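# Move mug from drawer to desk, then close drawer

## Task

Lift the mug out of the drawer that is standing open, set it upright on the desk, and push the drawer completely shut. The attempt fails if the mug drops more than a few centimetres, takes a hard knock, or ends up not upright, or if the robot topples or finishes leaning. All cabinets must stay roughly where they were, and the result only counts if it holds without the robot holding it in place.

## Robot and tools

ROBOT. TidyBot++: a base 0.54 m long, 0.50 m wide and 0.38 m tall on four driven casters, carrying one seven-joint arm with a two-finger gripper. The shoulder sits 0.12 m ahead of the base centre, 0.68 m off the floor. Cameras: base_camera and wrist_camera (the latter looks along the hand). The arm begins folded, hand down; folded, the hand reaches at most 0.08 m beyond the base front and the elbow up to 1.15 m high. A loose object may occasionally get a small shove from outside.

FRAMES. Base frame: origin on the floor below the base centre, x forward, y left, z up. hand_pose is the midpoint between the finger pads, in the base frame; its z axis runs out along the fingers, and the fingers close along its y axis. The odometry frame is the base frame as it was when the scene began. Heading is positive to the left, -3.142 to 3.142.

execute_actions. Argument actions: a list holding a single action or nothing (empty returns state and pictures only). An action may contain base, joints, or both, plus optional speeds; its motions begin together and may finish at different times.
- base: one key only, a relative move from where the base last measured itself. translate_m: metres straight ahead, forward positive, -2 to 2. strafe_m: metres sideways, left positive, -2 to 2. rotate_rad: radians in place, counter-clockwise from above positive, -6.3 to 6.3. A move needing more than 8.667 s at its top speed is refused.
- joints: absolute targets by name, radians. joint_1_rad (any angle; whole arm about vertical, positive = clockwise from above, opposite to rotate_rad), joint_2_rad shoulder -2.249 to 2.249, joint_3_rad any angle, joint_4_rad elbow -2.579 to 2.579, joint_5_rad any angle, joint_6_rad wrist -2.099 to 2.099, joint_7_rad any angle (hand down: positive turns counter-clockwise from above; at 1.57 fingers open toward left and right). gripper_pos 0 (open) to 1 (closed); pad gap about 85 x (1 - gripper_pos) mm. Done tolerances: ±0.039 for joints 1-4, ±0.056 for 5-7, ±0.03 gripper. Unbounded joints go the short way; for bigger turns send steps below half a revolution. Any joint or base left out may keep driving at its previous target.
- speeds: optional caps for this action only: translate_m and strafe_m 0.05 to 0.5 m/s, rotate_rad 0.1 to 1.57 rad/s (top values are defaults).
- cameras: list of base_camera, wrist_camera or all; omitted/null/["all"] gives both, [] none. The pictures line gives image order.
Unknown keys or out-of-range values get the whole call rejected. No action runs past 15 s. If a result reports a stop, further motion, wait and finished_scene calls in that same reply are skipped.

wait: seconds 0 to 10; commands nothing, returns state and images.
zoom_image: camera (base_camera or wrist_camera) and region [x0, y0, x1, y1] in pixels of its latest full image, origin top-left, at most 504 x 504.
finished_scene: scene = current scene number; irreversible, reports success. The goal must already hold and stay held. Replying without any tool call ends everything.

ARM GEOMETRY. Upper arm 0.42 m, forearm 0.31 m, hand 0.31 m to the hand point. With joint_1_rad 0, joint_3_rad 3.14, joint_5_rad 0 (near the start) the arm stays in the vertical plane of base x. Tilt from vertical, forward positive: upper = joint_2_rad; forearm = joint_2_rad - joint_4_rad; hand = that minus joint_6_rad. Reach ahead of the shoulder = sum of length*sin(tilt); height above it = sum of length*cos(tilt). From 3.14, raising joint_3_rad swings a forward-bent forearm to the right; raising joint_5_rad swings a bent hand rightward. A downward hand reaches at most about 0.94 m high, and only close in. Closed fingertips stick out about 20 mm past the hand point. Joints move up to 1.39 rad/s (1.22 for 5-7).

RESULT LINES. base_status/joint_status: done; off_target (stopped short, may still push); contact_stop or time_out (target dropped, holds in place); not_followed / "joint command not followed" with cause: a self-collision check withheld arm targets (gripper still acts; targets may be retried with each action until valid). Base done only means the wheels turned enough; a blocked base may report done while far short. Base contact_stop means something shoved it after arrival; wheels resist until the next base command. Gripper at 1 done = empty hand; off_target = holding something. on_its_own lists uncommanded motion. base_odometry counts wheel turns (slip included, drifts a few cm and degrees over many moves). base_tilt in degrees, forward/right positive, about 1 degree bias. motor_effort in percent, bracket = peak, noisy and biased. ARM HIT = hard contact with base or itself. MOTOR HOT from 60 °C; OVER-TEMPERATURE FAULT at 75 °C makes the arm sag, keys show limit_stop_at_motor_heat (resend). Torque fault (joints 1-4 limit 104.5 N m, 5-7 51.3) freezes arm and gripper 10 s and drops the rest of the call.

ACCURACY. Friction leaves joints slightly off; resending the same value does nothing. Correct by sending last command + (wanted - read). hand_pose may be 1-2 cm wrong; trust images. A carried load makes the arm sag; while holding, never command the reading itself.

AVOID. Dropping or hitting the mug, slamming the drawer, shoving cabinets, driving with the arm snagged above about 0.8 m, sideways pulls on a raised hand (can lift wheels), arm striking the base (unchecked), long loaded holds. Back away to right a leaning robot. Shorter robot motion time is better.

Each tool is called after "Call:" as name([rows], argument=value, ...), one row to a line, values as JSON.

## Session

Call:
execute_actions(actions=[])

Scene clock: 0.00 s.
base_odometry: x=+0.000 y=+0.000 heading=+0.000 (m, m, rad; odometry frame)
base_tilt: forward=+0.2 right=+0.3 (deg)
base_status: not commanded
joint_positions: joint_1_rad=+0.012 joint_2_rad=-0.396 joint_3_rad=+3.150 joint_4_rad=-2.550 joint_5_rad=-0.020 joint_6_rad=-0.920 joint_7_rad=+1.586 gripper_pos=+0.000
joint_status: not commanded
motor_effort: joint_1_rad=+0 joint_2_rad=-1 joint_3_rad=+0 joint_4_rad=+13 joint_5_rad=+1 joint_6_rad=+1 joint_7_rad=+0 (%)
hand_pose: x=+0.2401 y=+0.0042 z=+0.5863 quat_wxyz=(-0.009, +0.999, -0.008, +0.034) (m; base frame)
pictures: base_camera, wrist_camera
Images, in order (width x height): base_camera 644x364, wrist_camera 644x476.

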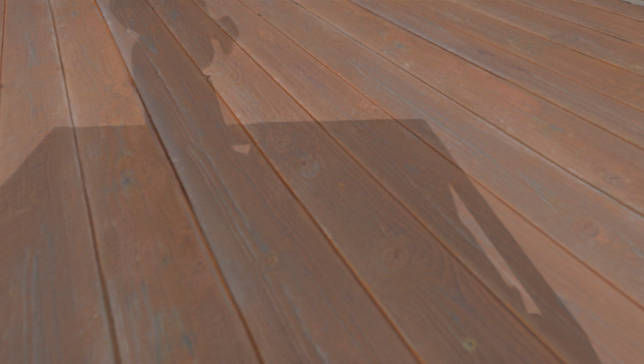

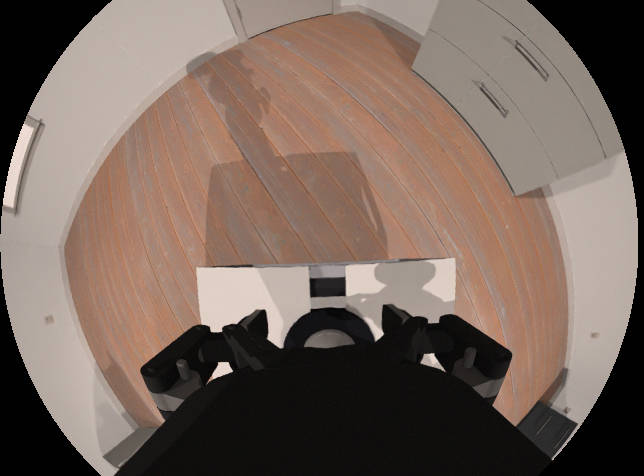

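Call:
zoom_image(camera="wrist_camera", region=[480, 330, 644, 476])

Call:
zoom_image(camera="wrist_camera", region=[40, 330, 204, 476])

Region (480, 330, 644, 476) of wrist_camera's 644x476 image, scaled by 3.073; it fills the top 449 rows of this view, and the rest is white.

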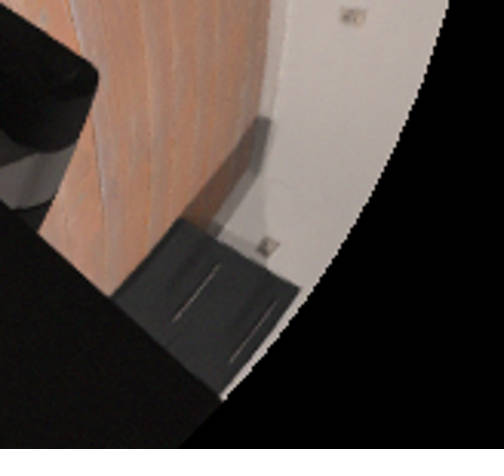

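Region (40, 330, 204, 476) of wrist_camera's 644x476 image, scaled by 3.073; it fills the top 449 rows of this view, and the rest is white.

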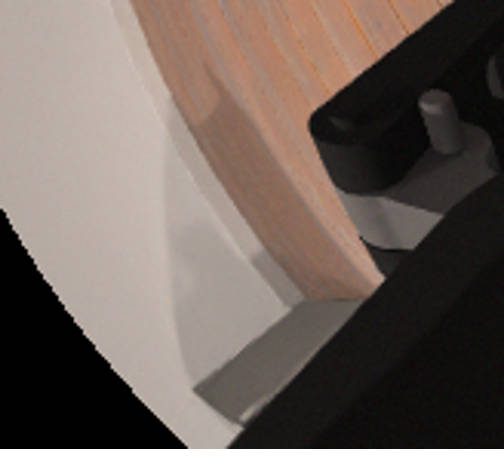

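Call:
execute_actions([
  {"base": {"rotate_rad": 3.0}, "joints": {"joint_6_rad": 0.0}},
])

Scene clock: 9.07 s.
base_odometry: x=+0.000 y=+0.000 heading=+3.000 (m, m, rad; odometry frame)
base_tilt: forward=+0.3 right=+0.3 (deg)
base_status: done
joint_positions: joint_1_rad=+0.012 joint_2_rad=-0.396 joint_3_rad=+3.150 joint_4_rad=-2.548 joint_5_rad=-0.020 joint_6_rad=-0.007 joint_7_rad=+1.586 gripper_pos=+0.000
joint_status: all done
motor_effort: joint_1_rad=+0(0) joint_2_rad=-5(5) joint_3_rad=+0(0) joint_4_rad=+17(16) joint_5_rad=+1(1) joint_6_rad=+8(7) joint_7_rad=+0(0) (%)
hand_pose: x=+0.4784 y=-0.0060 z=+0.7246 quat_wxyz=(+0.002, +0.882, -0.012, +0.472) (m; base frame)
pictures: base_camera, wrist_camera
Images, in order (width x height): base_camera 644x364, wrist_camera 644x476.

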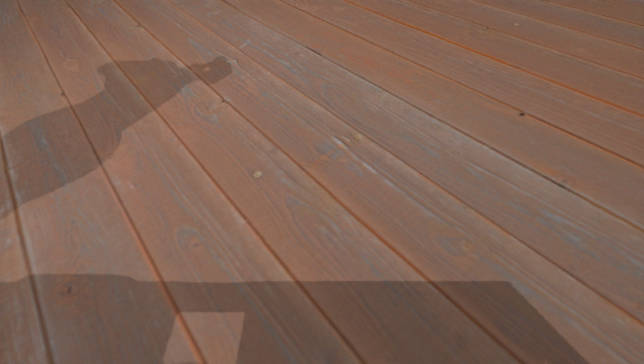

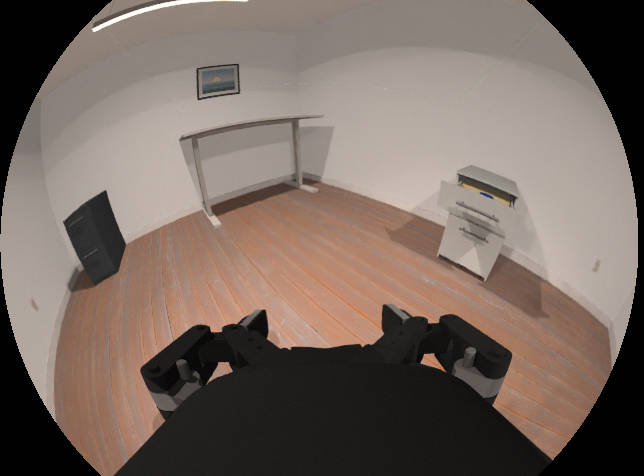

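Call:
zoom_image(camera="wrist_camera", region=[400, 140, 560, 300])

Call:
zoom_image(camera="wrist_camera", region=[160, 90, 340, 240])

Region (400, 140, 560, 300) of wrist_camera's 644x476 image, scaled by 3.150.

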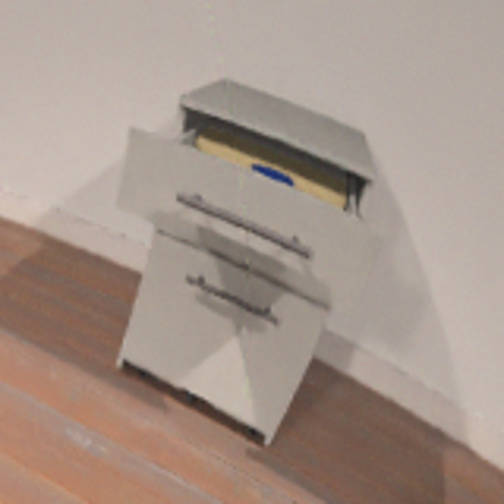

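Region (160, 90, 340, 240) of wrist_camera's 644x476 image, scaled by 2.800.

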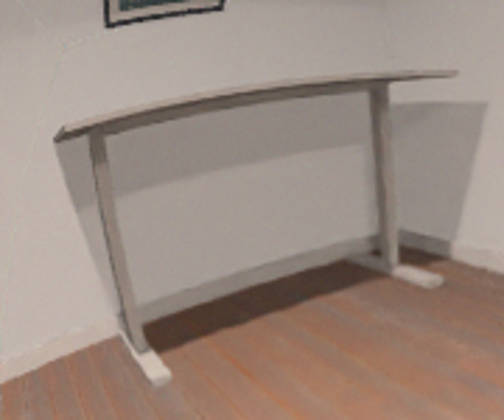

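Call:
execute_actions([
  {"base": {"rotate_rad": -0.765}},
])

Scene clock: 12.60 s.
base_odometry: x=+0.000 y=+0.000 heading=+2.235 (m, m, rad; odometry frame)
base_tilt: forward=+0.2 right=+0.3 (deg)
base_status: done
joint_positions: joint_1_rad=+0.012 joint_2_rad=-0.396 joint_3_rad=+3.150 joint_4_rad=-2.548 joint_5_rad=-0.020 joint_6_rad=-0.007 joint_7_rad=+1.586 gripper_pos=+0.000
joint_status: not commanded
motor_effort: joint_1_rad=+0(1) joint_2_rad=-5(5) joint_3_rad=+0(1) joint_4_rad=+17(17) joint_5_rad=+1(1) joint_6_rad=+7(7) joint_7_rad=+0(0) (%)
hand_pose: x=+0.4784 y=-0.0060 z=+0.7246 quat_wxyz=(+0.002, +0.882, -0.012, +0.472) (m; base frame)
pictures: base_camera, wrist_camera
Images, in order (width x height): base_camera 644x364, wrist_camera 644x476.

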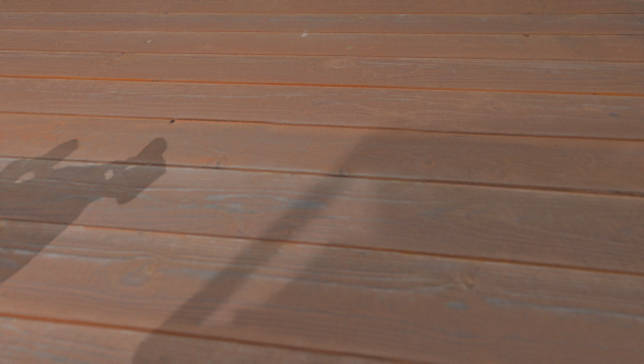

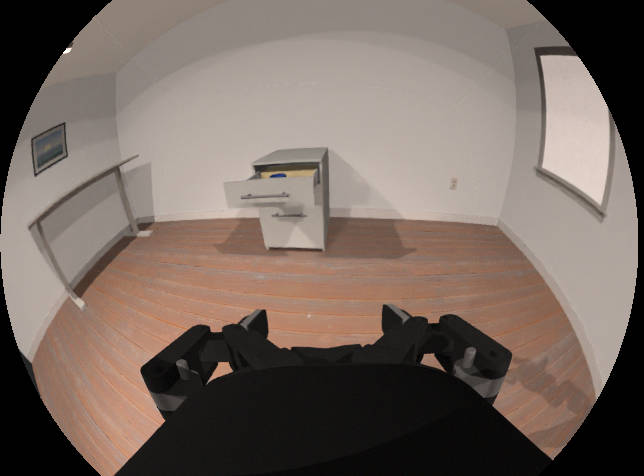

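Call:
zoom_image(camera="base_camera", region=[70, 0, 574, 364])

Region (70, 0, 574, 364) of base_camera's 644x364 image, scaled by 1.000.

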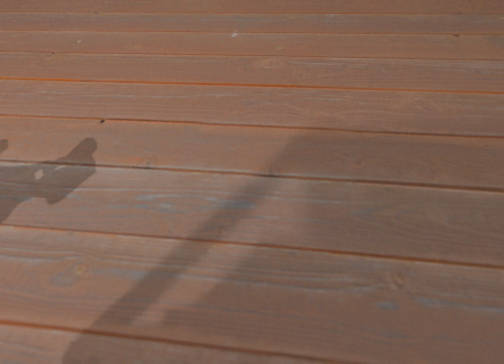

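Call:
execute_actions([
  {"base": {"rotate_rad": -0.07}, "joints": {"joint_1_rad": 0.0, "joint_2_rad": -0.063, "joint_3_rad": 3.13, "joint_4_rad": -1.316, "joint_5_rad": -0.02, "joint_6_rad": -1.587, "joint_7_rad": 1.63}},
], cameras=["base_camera"])

Call:
execute_actions([
  {"base": {"translate_m": 0.75}},
])

Scene clock: 16.23 s.
base_odometry: x=+0.000 y=+0.000 heading=+2.166 (m, m, rad; odometry frame)
base_tilt: forward=+0.2 right=+0.3 (deg)
base_status: done
joint_positions: joint_1_rad=+0.012 joint_2_rad=-0.085 joint_3_rad=+3.150 joint_4_rad=-1.332 joint_5_rad=-0.020 joint_6_rad=-1.558 joint_7_rad=+1.589 gripper_pos=+0.000
joint_status: all done
motor_effort: joint_1_rad=+0(2) joint_2_rad=-17(16) joint_3_rad=+0(1) joint_4_rad=+16(18) joint_5_rad=+1(0) joint_6_rad=+3(8) joint_7_rad=+0(0) (%)
hand_pose: x=+0.4843 y=-0.0002 z=+0.9073 quat_wxyz=(-0.007, +0.986, +0.000, +0.167) (m; base frame)
pictures: base_camera
Images, in order (width x height): base_camera 644x364.

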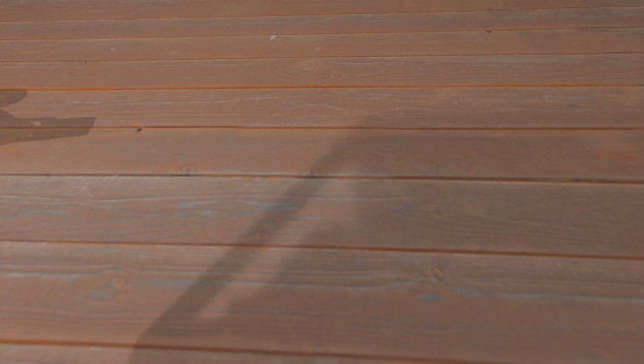

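Scene clock: 19.10 s.
base_odometry: x=-0.420 y=+0.622 heading=+2.165 (m, m, rad; odometry frame)
base_tilt: forward=+0.2 right=+0.3 (deg)
base_status: done
joint_positions: joint_1_rad=+0.012 joint_2_rad=-0.068 joint_3_rad=+3.150 joint_4_rad=-1.330 joint_5_rad=-0.020 joint_6_rad=-1.561 joint_7_rad=+1.589 gripper_pos=+0.000
joint_status: not commanded
motor_effort: joint_1_rad=+0(0) joint_2_rad=-18(20) joint_3_rad=+0(0) joint_4_rad=+17(17) joint_5_rad=+1(0) joint_6_rad=+2(3) joint_7_rad=+0(0) (%)
hand_pose: x=+0.4875 y=-0.0002 z=+0.9016 quat_wxyz=(-0.007, +0.987, +0.000, +0.159) (m; base frame)
pictures: base_camera, wrist_camera
Images, in order (width x height): base_camera 644x364, wrist_camera 644x476.

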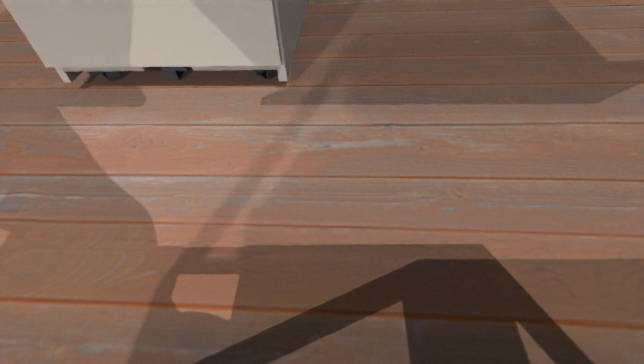

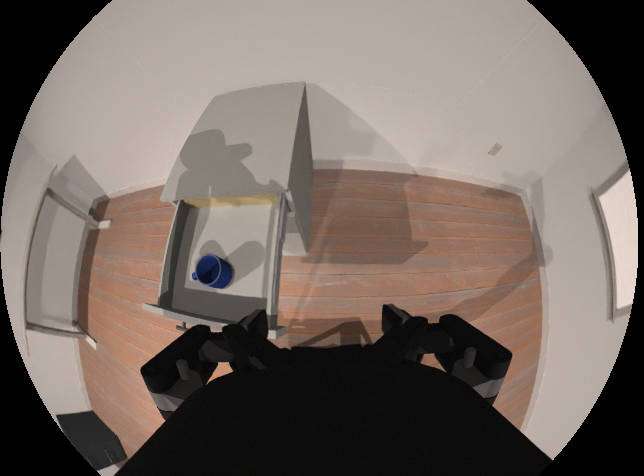

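Call:
zoom_image(camera="wrist_camera", region=[130, 170, 330, 350])

Region (130, 170, 330, 350) of wrist_camera's 644x476 image, scaled by 2.520; it fills the top 454 rows of this view, and the rest is white.

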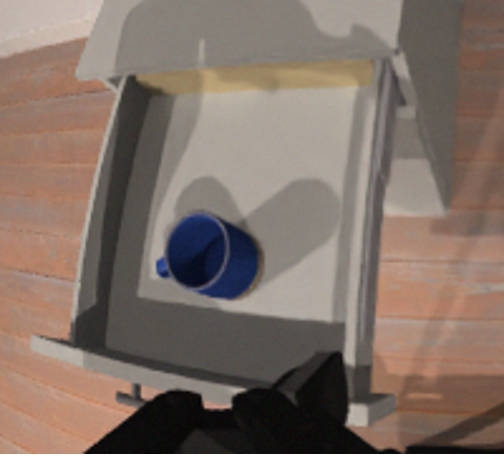

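Call:
zoom_image(camera="wrist_camera", region=[0, 150, 140, 370])

Region (0, 150, 140, 370) of wrist_camera's 644x476 image, scaled by 2.291; it fills the left 321 columns of this view, and the rest is white.

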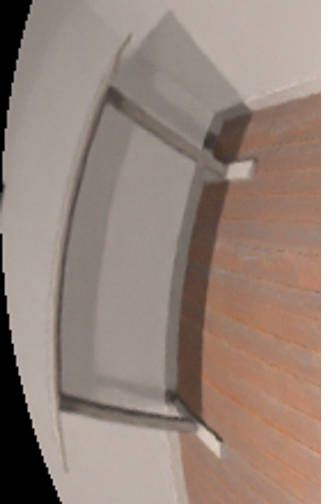

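Call:
execute_actions([
  {"base": {"strafe_m": 0.25}},
])

Scene clock: 23.03 s.
base_odometry: x=-0.627 y=+0.482 heading=+2.165 (m, m, rad; odometry frame)
base_tilt: forward=+0.2 right=+0.3 (deg)
base_status: done
joint_positions: joint_1_rad=+0.006 joint_2_rad=-0.068 joint_3_rad=+3.145 joint_4_rad=-1.330 joint_5_rad=-0.020 joint_6_rad=-1.561 joint_7_rad=+1.589 gripper_pos=+0.000
joint_status: not commanded
motor_effort: joint_1_rad=+0(2) joint_2_rad=-18(18) joint_3_rad=+0(2) joint_4_rad=+16(16) joint_5_rad=+0(0) joint_6_rad=+3(2) joint_7_rad=+0(0) (%)
hand_pose: x=+0.4874 y=+0.0041 z=+0.9016 quat_wxyz=(-0.008, +0.987, +0.006, +0.159) (m; base frame)
pictures: base_camera, wrist_camera
Images, in order (width x height): base_camera 644x364, wrist_camera 644x476.

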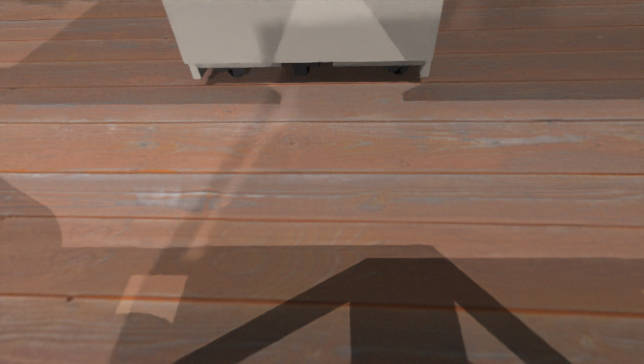

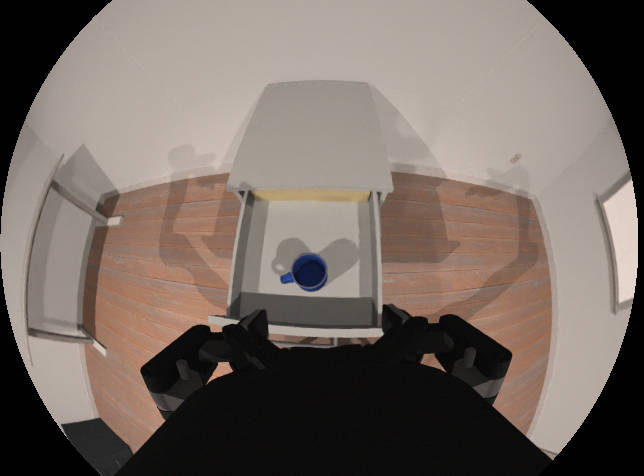

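Call:
zoom_image(camera="wrist_camera", region=[220, 190, 420, 350])

Region (220, 190, 420, 350) of wrist_camera's 644x476 image, scaled by 2.520; it fills the top 403 rows of this view, and the rest is white.

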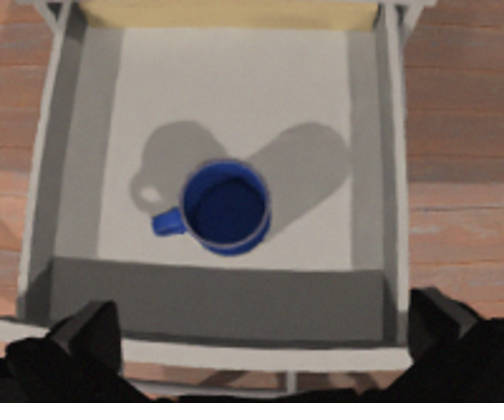

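Call:
execute_actions([
  {"joints": {"joint_2_rad": -0.07, "joint_4_rad": -1.75, "joint_6_rad": -0.83, "joint_7_rad": 1.6, "gripper_pos": 0.45}},
], cameras=[])

Call:
execute_actions([
  {"joints": {"joint_2_rad": 0.105, "joint_4_rad": -1.985, "joint_6_rad": -0.70}},
], cameras=["wrist_camera"])

Scene clock: 25.60 s.
base_odometry: x=-0.627 y=+0.482 heading=+2.165 (m, m, rad; odometry frame)
base_tilt: forward=+0.2 right=+0.3 (deg)
base_status: not commanded
joint_positions: joint_1_rad=+0.006 joint_2_rad=-0.068 joint_3_rad=+3.145 joint_4_rad=-1.735 joint_5_rad=-0.020 joint_6_rad=-0.858 joint_7_rad=+1.589 gripper_pos=+0.450
joint_status: all done
motor_effort: joint_1_rad=+0(0) joint_2_rad=-20(22) joint_3_rad=+0(0) joint_4_rad=+19(19) joint_5_rad=+1(1) joint_6_rad=+5(6) joint_7_rad=+0(0) (%)
hand_pose: x=+0.5834 y=+0.0017 z=+0.8177 quat_wxyz=(-0.005, +0.953, +0.000, +0.304) (m; base frame)
pictures: none
No camera images: the call's "cameras" was empty. Leave "cameras" out to get every camera's image.

Scene clock: 26.90 s.
base_odometry: x=-0.627 y=+0.482 heading=+2.165 (m, m, rad; odometry frame)
base_tilt: forward=+0.3 right=+0.3 (deg)
base_status: not commanded
joint_positions: joint_1_rad=+0.006 joint_2_rad=+0.102 joint_3_rad=+3.145 joint_4_rad=-1.977 joint_5_rad=-0.020 joint_6_rad=-0.731 joint_7_rad=+1.589 gripper_pos=+0.450
joint_status: all done
motor_effort: joint_1_rad=+1(0) joint_2_rad=-23(25) joint_3_rad=+0(1) joint_4_rad=+15(18) joint_5_rad=+1(1) joint_6_rad=+3(4) joint_7_rad=+0(0) (%)
hand_pose: x=+0.5379 y=+0.0016 z=+0.6530 quat_wxyz=(-0.005, +0.986, -0.002, +0.165) (m; base frame)
pictures: wrist_camera
Images, in order (width x height): wrist_camera 644x476.

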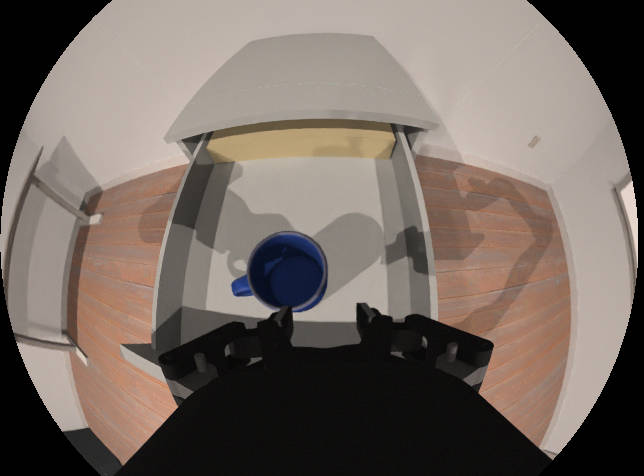

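Call:
execute_actions([
  {"joints": {"joint_2_rad": 0.25, "joint_6_rad": -0.57}},
], cameras=["wrist_camera"])

Scene clock: 28.70 s.
base_odometry: x=-0.627 y=+0.482 heading=+2.165 (m, m, rad; odometry frame)
base_tilt: forward=+0.3 right=+0.3 (deg)
base_status: not commanded
joint_positions: joint_1_rad=+0.006 joint_2_rad=+0.244 joint_3_rad=+3.145 joint_4_rad=-1.977 joint_5_rad=-0.020 joint_6_rad=-0.599 joint_7_rad=+1.589 gripper_pos=+0.450
joint_status: all done
motor_effort: joint_1_rad=+0(0) joint_2_rad=-28(29) joint_3_rad=-1(1) joint_4_rad=+13(16) joint_5_rad=+1(1) joint_6_rad=+3(4) joint_7_rad=+0(0) (%)
hand_pose: x=+0.5693 y=+0.0007 z=+0.6044 quat_wxyz=(-0.004, +0.987, -0.003, +0.160) (m; base frame)
pictures: wrist_camera
Images, in order (width x height): wrist_camera 644x476.

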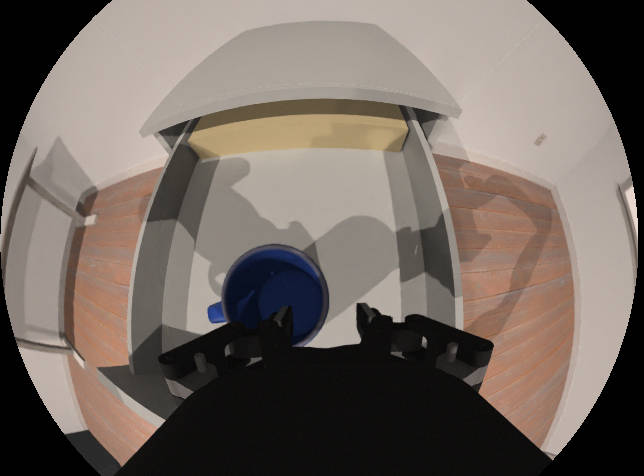

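Call:
execute_actions([
  {"joints": {"joint_2_rad": 0.352, "joint_6_rad": -0.468}},
], cameras=["wrist_camera"])

Scene clock: 30.37 s.
base_odometry: x=-0.627 y=+0.482 heading=+2.165 (m, m, rad; odometry frame)
base_tilt: forward=+0.2 right=+0.3 (deg)
base_status: not commanded
joint_positions: joint_1_rad=+0.006 joint_2_rad=+0.344 joint_3_rad=+3.145 joint_4_rad=-1.977 joint_5_rad=-0.020 joint_6_rad=-0.496 joint_7_rad=+1.589 gripper_pos=+0.450
joint_status: all done
motor_effort: joint_1_rad=+0(1) joint_2_rad=-29(32) joint_3_rad=-1(1) joint_4_rad=+12(14) joint_5_rad=+1(1) joint_6_rad=+3(2) joint_7_rad=+0(0) (%)
hand_pose: x=+0.5903 y=-0.0001 z=+0.5686 quat_wxyz=(-0.003, +0.987, -0.003, +0.162) (m; base frame)
pictures: wrist_camera
Images, in order (width x height): wrist_camera 644x476.

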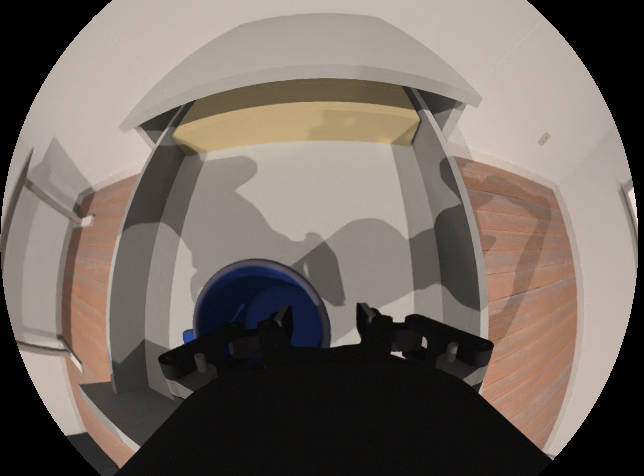

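Call:
zoom_image(camera="wrist_camera", region=[170, 230, 430, 380])

Region (170, 230, 430, 380) of wrist_camera's 644x476 image, scaled by 1.938; it fills the top 291 rows of this view, and the rest is white.

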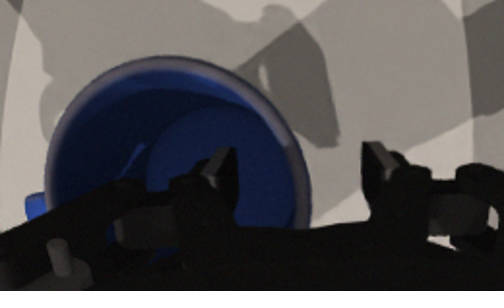

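Call:
execute_actions([
  {"joints": {"joint_2_rad": 0.382, "joint_6_rad": -0.435}},
], cameras=["wrist_camera"])

Scene clock: 31.27 s.
base_odometry: x=-0.627 y=+0.482 heading=+2.165 (m, m, rad; odometry frame)
base_tilt: forward=+0.2 right=+0.3 (deg)
base_status: not commanded
joint_positions: joint_1_rad=+0.006 joint_2_rad=+0.360 joint_3_rad=+3.145 joint_4_rad=-1.977 joint_5_rad=-0.020 joint_6_rad=-0.461 joint_7_rad=+1.589 gripper_pos=+0.450
joint_status: all done
motor_effort: joint_1_rad=+0(2) joint_2_rad=-26(31) joint_3_rad=+0(1) joint_4_rad=+11(12) joint_5_rad=+1(2) joint_6_rad=+2(3) joint_7_rad=+0(0) (%)
hand_pose: x=+0.5987 y=-0.0004 z=+0.5646 quat_wxyz=(-0.003, +0.985, -0.003, +0.171) (m; base frame)
pictures: wrist_camera
Images, in order (width x height): wrist_camera 644x476.

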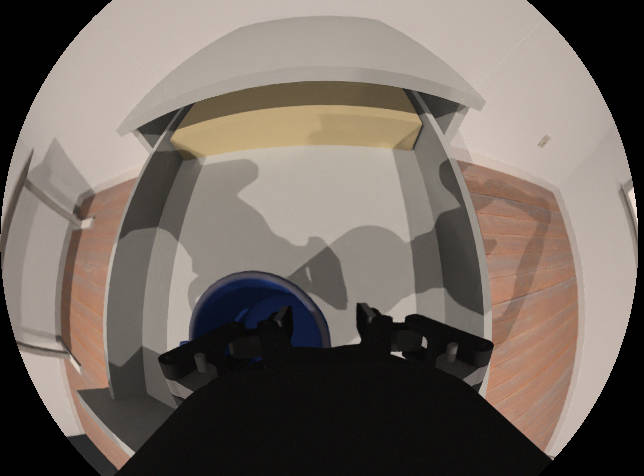

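Call:
execute_actions([
  {"joints": {"gripper_pos": 1.0}},
], cameras=["wrist_camera"])

Scene clock: 32.33 s.
base_odometry: x=-0.627 y=+0.482 heading=+2.165 (m, m, rad; odometry frame)
base_tilt: forward=+0.2 right=+0.3 (deg)
base_status: not commanded
joint_positions: joint_1_rad=+0.006 joint_2_rad=+0.359 joint_3_rad=+3.145 joint_4_rad=-1.977 joint_5_rad=-0.020 joint_6_rad=-0.460 joint_7_rad=+1.589 gripper_pos=+0.900
joint_status: gripper_pos off_target (ended at +0.900, target +1.000)
motor_effort: joint_1_rad=+0(3) joint_2_rad=-26(29) joint_3_rad=-1(4) joint_4_rad=+11(12) joint_5_rad=+1(1) joint_6_rad=+3(4) joint_7_rad=+0(1) (%)
hand_pose: x=+0.5991 y=-0.0003 z=+0.5651 quat_wxyz=(-0.003, +0.985, -0.003, +0.172) (m; base frame)
pictures: wrist_camera
Images, in order (width x height): wrist_camera 644x476.

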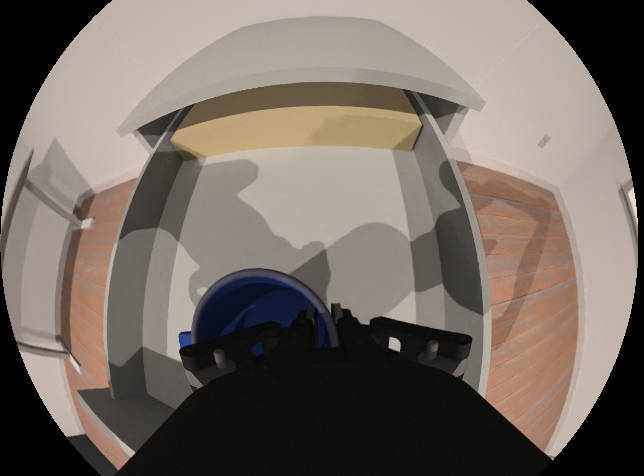

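Call:
zoom_image(camera="wrist_camera", region=[230, 250, 410, 370])

Region (230, 250, 410, 370) of wrist_camera's 644x476 image, scaled by 2.800.

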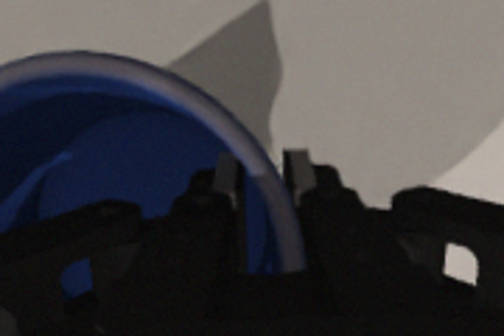

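Call:
execute_actions([
  {"joints": {"joint_2_rad": 0.255, "joint_4_rad": -1.89, "joint_6_rad": -0.65}},
], cameras=["wrist_camera"])

Scene clock: 33.87 s.
base_odometry: x=-0.627 y=+0.482 heading=+2.165 (m, m, rad; odometry frame)
base_tilt: forward=+0.2 right=+0.3 (deg)
base_status: not commanded
joint_positions: joint_1_rad=+0.006 joint_2_rad=+0.281 joint_3_rad=+3.145 joint_4_rad=-1.915 joint_5_rad=-0.020 joint_6_rad=-0.627 joint_7_rad=+1.589 gripper_pos=+0.945
joint_status: all done
on_its_own: gripper_pos moved +0.045 toward your old target +1.000
motor_effort: joint_1_rad=+0(1) joint_2_rad=-32(36) joint_3_rad=+0(2) joint_4_rad=+15(16) joint_5_rad=+1(0) joint_6_rad=+3(6) joint_7_rad=-1(1) (%)
hand_pose: x=+0.5884 y=+0.0007 z=+0.6067 quat_wxyz=(-0.004, +0.987, -0.002, +0.159) (m; base frame)
pictures: wrist_camera
Images, in order (width x height): wrist_camera 644x476.

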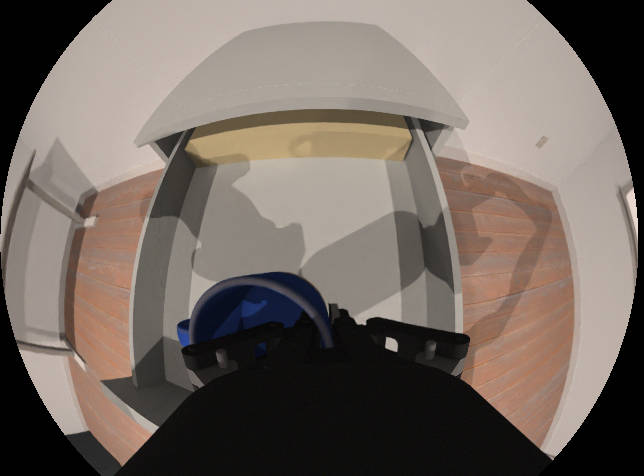

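Call:
execute_actions([
  {"joints": {"joint_2_rad": 0.17, "joint_4_rad": -1.73, "joint_6_rad": -0.935}},
], cameras=["wrist_camera"])

Scene clock: 35.93 s.
base_odometry: x=-0.627 y=+0.482 heading=+2.165 (m, m, rad; odometry frame)
base_tilt: forward=+0.2 right=+0.3 (deg)
base_status: not commanded
joint_positions: joint_1_rad=+0.006 joint_2_rad=+0.190 joint_3_rad=+3.145 joint_4_rad=-1.750 joint_5_rad=-0.020 joint_6_rad=-0.911 joint_7_rad=+1.589 gripper_pos=+0.945
joint_status: all done
motor_effort: joint_1_rad=+0(0) joint_2_rad=-30(34) joint_3_rad=-1(1) joint_4_rad=+18(17) joint_5_rad=+1(0) joint_6_rad=+3(3) joint_7_rad=+0(0) (%)
hand_pose: x=+0.5811 y=+0.0021 z=+0.6834 quat_wxyz=(-0.006, +0.989, +0.000, +0.145) (m; base frame)
pictures: wrist_camera
Images, in order (width x height): wrist_camera 644x476.

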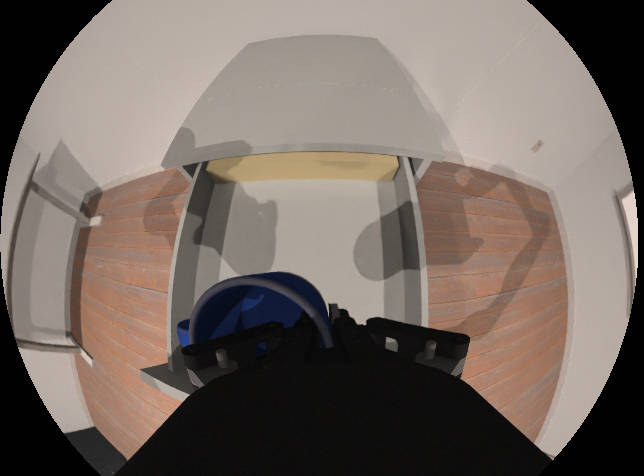

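Call:
execute_actions([
  {"joints": {"joint_2_rad": 0.105, "joint_4_rad": -1.472, "joint_6_rad": -1.325}},
], cameras=["wrist_camera"])

Scene clock: 37.43 s.
base_odometry: x=-0.627 y=+0.482 heading=+2.165 (m, m, rad; odometry frame)
base_tilt: forward=+0.2 right=+0.3 (deg)
base_status: not commanded
joint_positions: joint_1_rad=+0.006 joint_2_rad=+0.127 joint_3_rad=+3.145 joint_4_rad=-1.494 joint_5_rad=-0.020 joint_6_rad=-1.301 joint_7_rad=+1.589 gripper_pos=+0.945
joint_status: all done
motor_effort: joint_1_rad=+1(0) joint_2_rad=-28(32) joint_3_rad=-1(1) joint_4_rad=+18(18) joint_5_rad=+0(0) joint_6_rad=+3(4) joint_7_rad=+0(0) (%)
hand_pose: x=+0.5541 y=+0.0034 z=+0.7794 quat_wxyz=(-0.008, +0.994, +0.003, +0.109) (m; base frame)
pictures: wrist_camera
Images, in order (width x height): wrist_camera 644x476.

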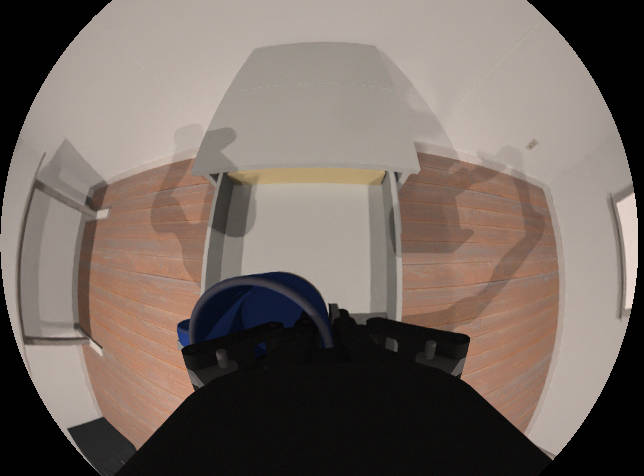

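Call:
execute_actions([
  {"base": {"rotate_rad": 1.35}, "joints": {"joint_2_rad": 0.08, "joint_4_rad": -0.72, "joint_6_rad": -2.02}, "speeds": {"rotate_rad": 1.2}},
])

Scene clock: 40.57 s.
base_odometry: x=-0.627 y=+0.482 heading=-2.768 (m, m, rad; odometry frame)
base_tilt: forward=+0.2 right=+0.3 (deg)
base_status: done
joint_positions: joint_1_rad=-0.001 joint_2_rad=+0.105 joint_3_rad=+3.143 joint_4_rad=-0.743 joint_5_rad=-0.020 joint_6_rad=-1.996 joint_7_rad=+1.589 gripper_pos=+0.945
joint_status: all done
motor_effort: joint_1_rad=+0(2) joint_2_rad=-23(31) joint_3_rad=+0(3) joint_4_rad=+15(18) joint_5_rad=+1(0) joint_6_rad=+3(3) joint_7_rad=+0(0) (%)
hand_pose: x=+0.4901 y=+0.0069 z=+1.0104 quat_wxyz=(-0.007, +0.989, +0.014, +0.148) (m; base frame)
pictures: base_camera, wrist_camera
Images, in order (width x height): base_camera 644x364, wrist_camera 644x476.

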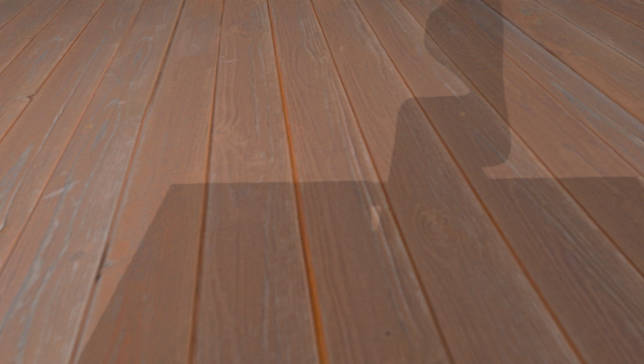

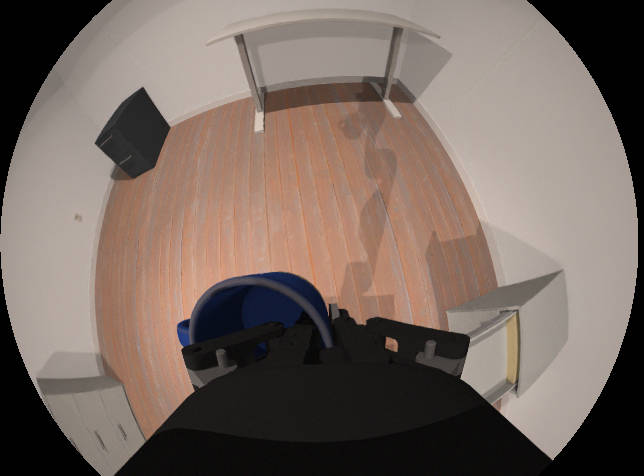

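Call:
execute_actions([
  {"base": {"translate_m": 1.0}},
])

Scene clock: 44.07 s.
base_odometry: x=-1.558 y=+0.116 heading=-2.768 (m, m, rad; odometry frame)
base_tilt: forward=+0.3 right=+0.3 (deg)
base_status: done
joint_positions: joint_1_rad=-0.001 joint_2_rad=+0.096 joint_3_rad=+3.143 joint_4_rad=-0.743 joint_5_rad=-0.020 joint_6_rad=-1.999 joint_7_rad=+1.589 gripper_pos=+0.945
joint_status: not commanded
motor_effort: joint_1_rad=+0(0) joint_2_rad=-23(27) joint_3_rad=-1(1) joint_4_rad=+15(16) joint_5_rad=+1(0) joint_6_rad=+4(4) joint_7_rad=+0(0) (%)
hand_pose: x=+0.4861 y=+0.0069 z=+1.0139 quat_wxyz=(-0.007, +0.988, +0.014, +0.151) (m; base frame)
pictures: base_camera, wrist_camera
Images, in order (width x height): base_camera 644x364, wrist_camera 644x476.

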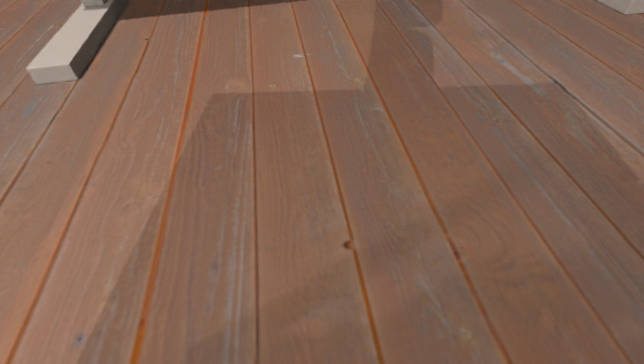

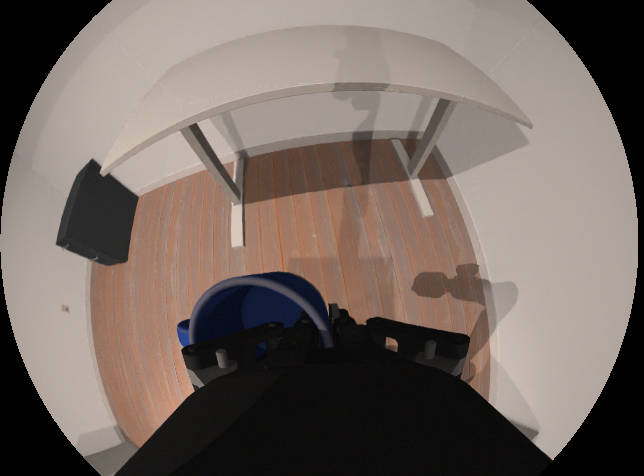

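Call:
execute_actions([
  {"base": {"translate_m": 0.3}},
])

Call:
zoom_image(camera="wrist_camera", region=[250, 130, 410, 250])

Scene clock: 46.67 s.
base_odometry: x=-1.837 y=+0.006 heading=-2.767 (m, m, rad; odometry frame)
base_tilt: forward=+0.2 right=+0.3 (deg)
base_status: done
joint_positions: joint_1_rad=-0.001 joint_2_rad=+0.099 joint_3_rad=+3.143 joint_4_rad=-0.742 joint_5_rad=-0.020 joint_6_rad=-2.000 joint_7_rad=+1.589 gripper_pos=+0.945
joint_status: not commanded
motor_effort: joint_1_rad=+0(0) joint_2_rad=-23(27) joint_3_rad=-1(1) joint_4_rad=+15(16) joint_5_rad=+0(0) joint_6_rad=+3(4) joint_7_rad=+0(0) (%)
hand_pose: x=+0.4870 y=+0.0069 z=+1.0126 quat_wxyz=(-0.007, +0.989, +0.014, +0.149) (m; base frame)
pictures: base_camera, wrist_camera
Images, in order (width x height): base_camera 644x364, wrist_camera 644x476.

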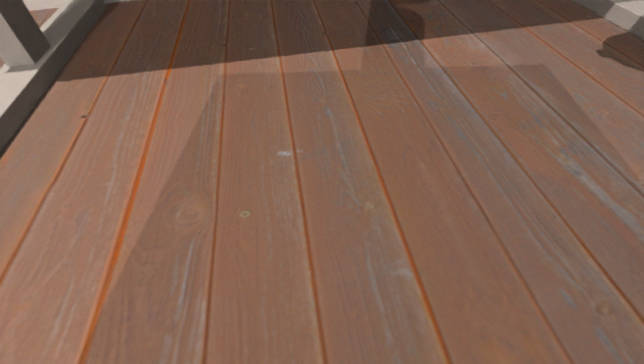

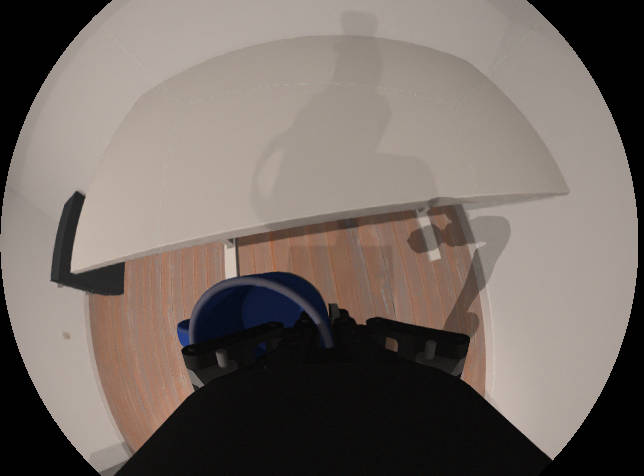

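Region (250, 130, 410, 250) of wrist_camera's 644x476 image, scaled by 3.150; it fills the top 378 rows of this view, and the rest is white.

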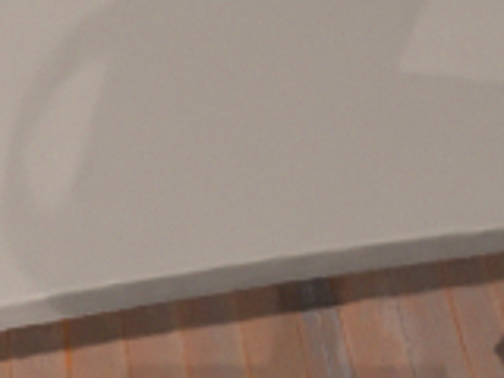

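Call:
execute_actions([
  {"joints": {"joint_2_rad": 0.08, "joint_4_rad": -0.55, "joint_6_rad": -2.095}},
], cameras=["wrist_camera"])

Scene clock: 49.20 s.
base_odometry: x=-1.837 y=+0.006 heading=-2.767 (m, m, rad; odometry frame)
base_tilt: forward=+0.3 right=+0.3 (deg)
base_status: not commanded
joint_positions: joint_1_rad=-0.001 joint_2_rad=+0.097 joint_3_rad=+3.143 joint_4_rad=-0.572 joint_5_rad=-0.020 joint_6_rad=-2.072 joint_7_rad=+1.589 gripper_pos=+0.945
joint_status: all done
motor_effort: joint_1_rad=+0(0) joint_2_rad=-20(24) joint_3_rad=+0(1) joint_4_rad=+13(16) joint_5_rad=+1(0) joint_6_rad=+5(6) joint_7_rad=+0(0) (%)
hand_pose: x=+0.4764 y=+0.0067 z=+1.0605 quat_wxyz=(-0.006, +0.980, +0.015, +0.199) (m; base frame)
pictures: wrist_camera
Images, in order (width x height): wrist_camera 644x476.

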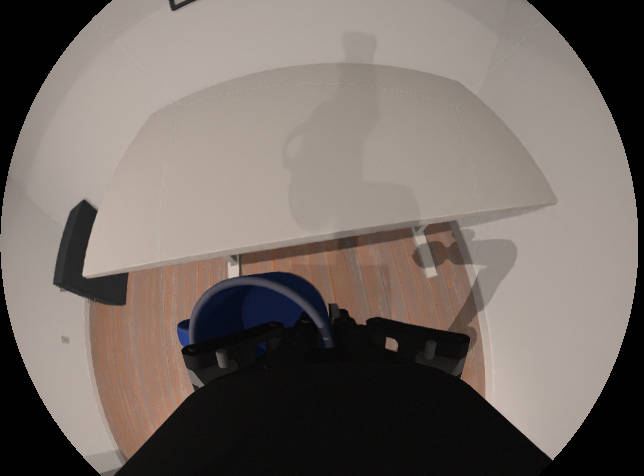

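Call:
execute_actions(actions=[])

Scene clock: 50.10 s.
base_odometry: x=-1.837 y=+0.006 heading=-2.767 (m, m, rad; odometry frame)
base_tilt: forward=+0.3 right=+0.3 (deg)
base_status: not commanded
joint_positions: joint_1_rad=-0.001 joint_2_rad=+0.097 joint_3_rad=+3.143 joint_4_rad=-0.572 joint_5_rad=-0.020 joint_6_rad=-2.072 joint_7_rad=+1.589 gripper_pos=+0.945
joint_status: all done
motor_effort: joint_1_rad=+0(0) joint_2_rad=-21(24) joint_3_rad=+0(1) joint_4_rad=+13(16) joint_5_rad=+0(0) joint_6_rad=+4(6) joint_7_rad=+0(0) (%)
hand_pose: x=+0.4764 y=+0.0067 z=+1.0605 quat_wxyz=(-0.006, +0.980, +0.015, +0.199) (m; base frame)
pictures: base_camera, wrist_camera
Images, in order (width x height): base_camera 644x364, wrist_camera 644x476.

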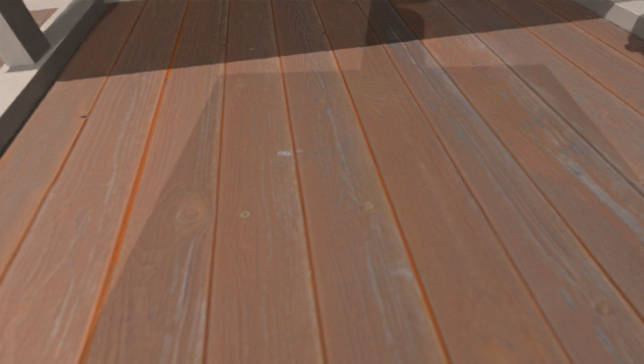

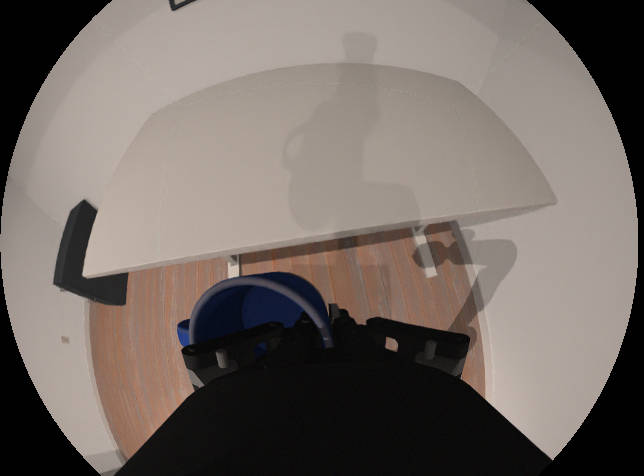

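Call:
execute_actions([
  {"base":{"translate_m":0.18},"speeds":{"translate_m":0.2}},
])

Scene clock: 51.90 s.
base_odometry: x=-2.005 y=-0.060 heading=-2.766 (m, m, rad; odometry frame)
base_tilt: forward=+0.3 right=+0.3 (deg)
base_status: done
joint_positions: joint_1_rad=-0.001 joint_2_rad=+0.094 joint_3_rad=+3.143 joint_4_rad=-0.572 joint_5_rad=-0.020 joint_6_rad=-2.075 joint_7_rad=+1.589 gripper_pos=+0.945
joint_status: not commanded
motor_effort: joint_1_rad=+0(1) joint_2_rad=-20(25) joint_3_rad=-1(0) joint_4_rad=+13(14) joint_5_rad=+1(0) joint_6_rad=+5(5) joint_7_rad=+0(0) (%)
hand_pose: x=+0.4743 y=+0.0067 z=+1.0613 quat_wxyz=(-0.006, +0.980, +0.015, +0.199) (m; base frame)
pictures: base_camera, wrist_camera
Images, in order (width x height): base_camera 644x364, wrist_camera 644x476.

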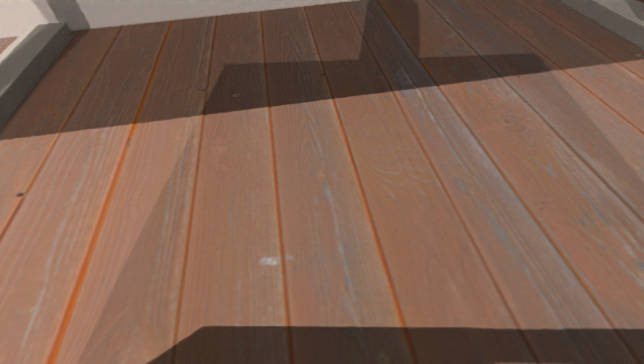

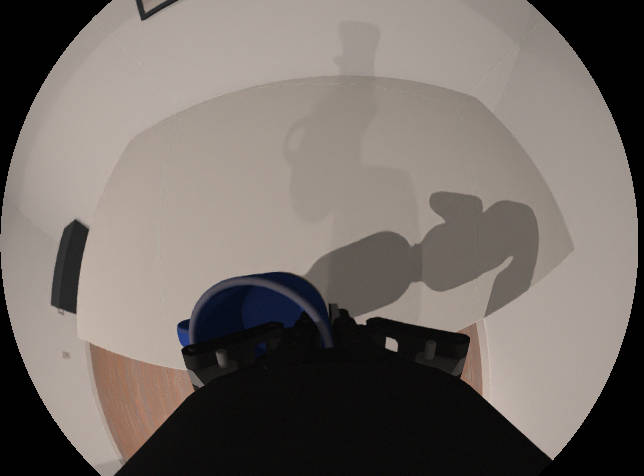

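Call:
execute_actions([
  {"base":{"translate_m":0.12},"speeds":{"translate_m":0.15}},
])

Scene clock: 53.50 s.
base_odometry: x=-2.116 y=-0.104 heading=-2.766 (m, m, rad; odometry frame)
base_tilt: forward=+0.2 right=+0.3 (deg)
base_status: done
joint_positions: joint_1_rad=-0.001 joint_2_rad=+0.093 joint_3_rad=+3.143 joint_4_rad=-0.572 joint_5_rad=-0.020 joint_6_rad=-2.075 joint_7_rad=+1.589 gripper_pos=+0.945
joint_status: not commanded
motor_effort: joint_1_rad=+0(1) joint_2_rad=-21(25) joint_3_rad=+0(1) joint_4_rad=+13(14) joint_5_rad=+1(1) joint_6_rad=+5(5) joint_7_rad=+0(1) (%)
hand_pose: x=+0.4739 y=+0.0067 z=+1.0615 quat_wxyz=(-0.006, +0.980, +0.015, +0.199) (m; base frame)
pictures: base_camera, wrist_camera
Images, in order (width x height): base_camera 644x364, wrist_camera 644x476.

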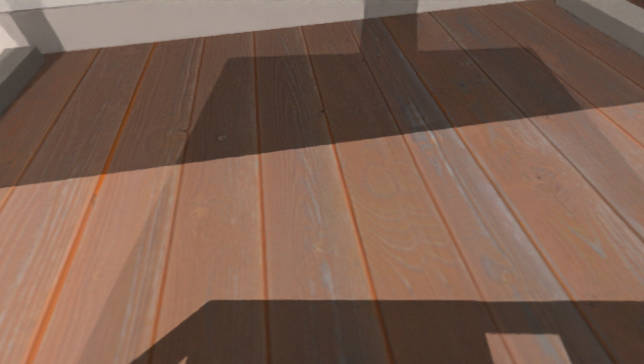

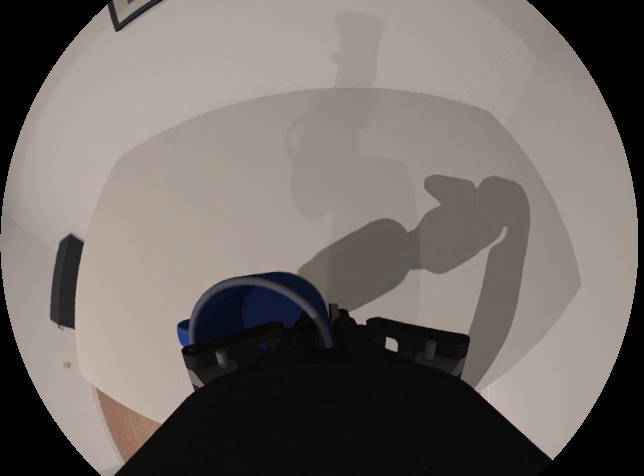

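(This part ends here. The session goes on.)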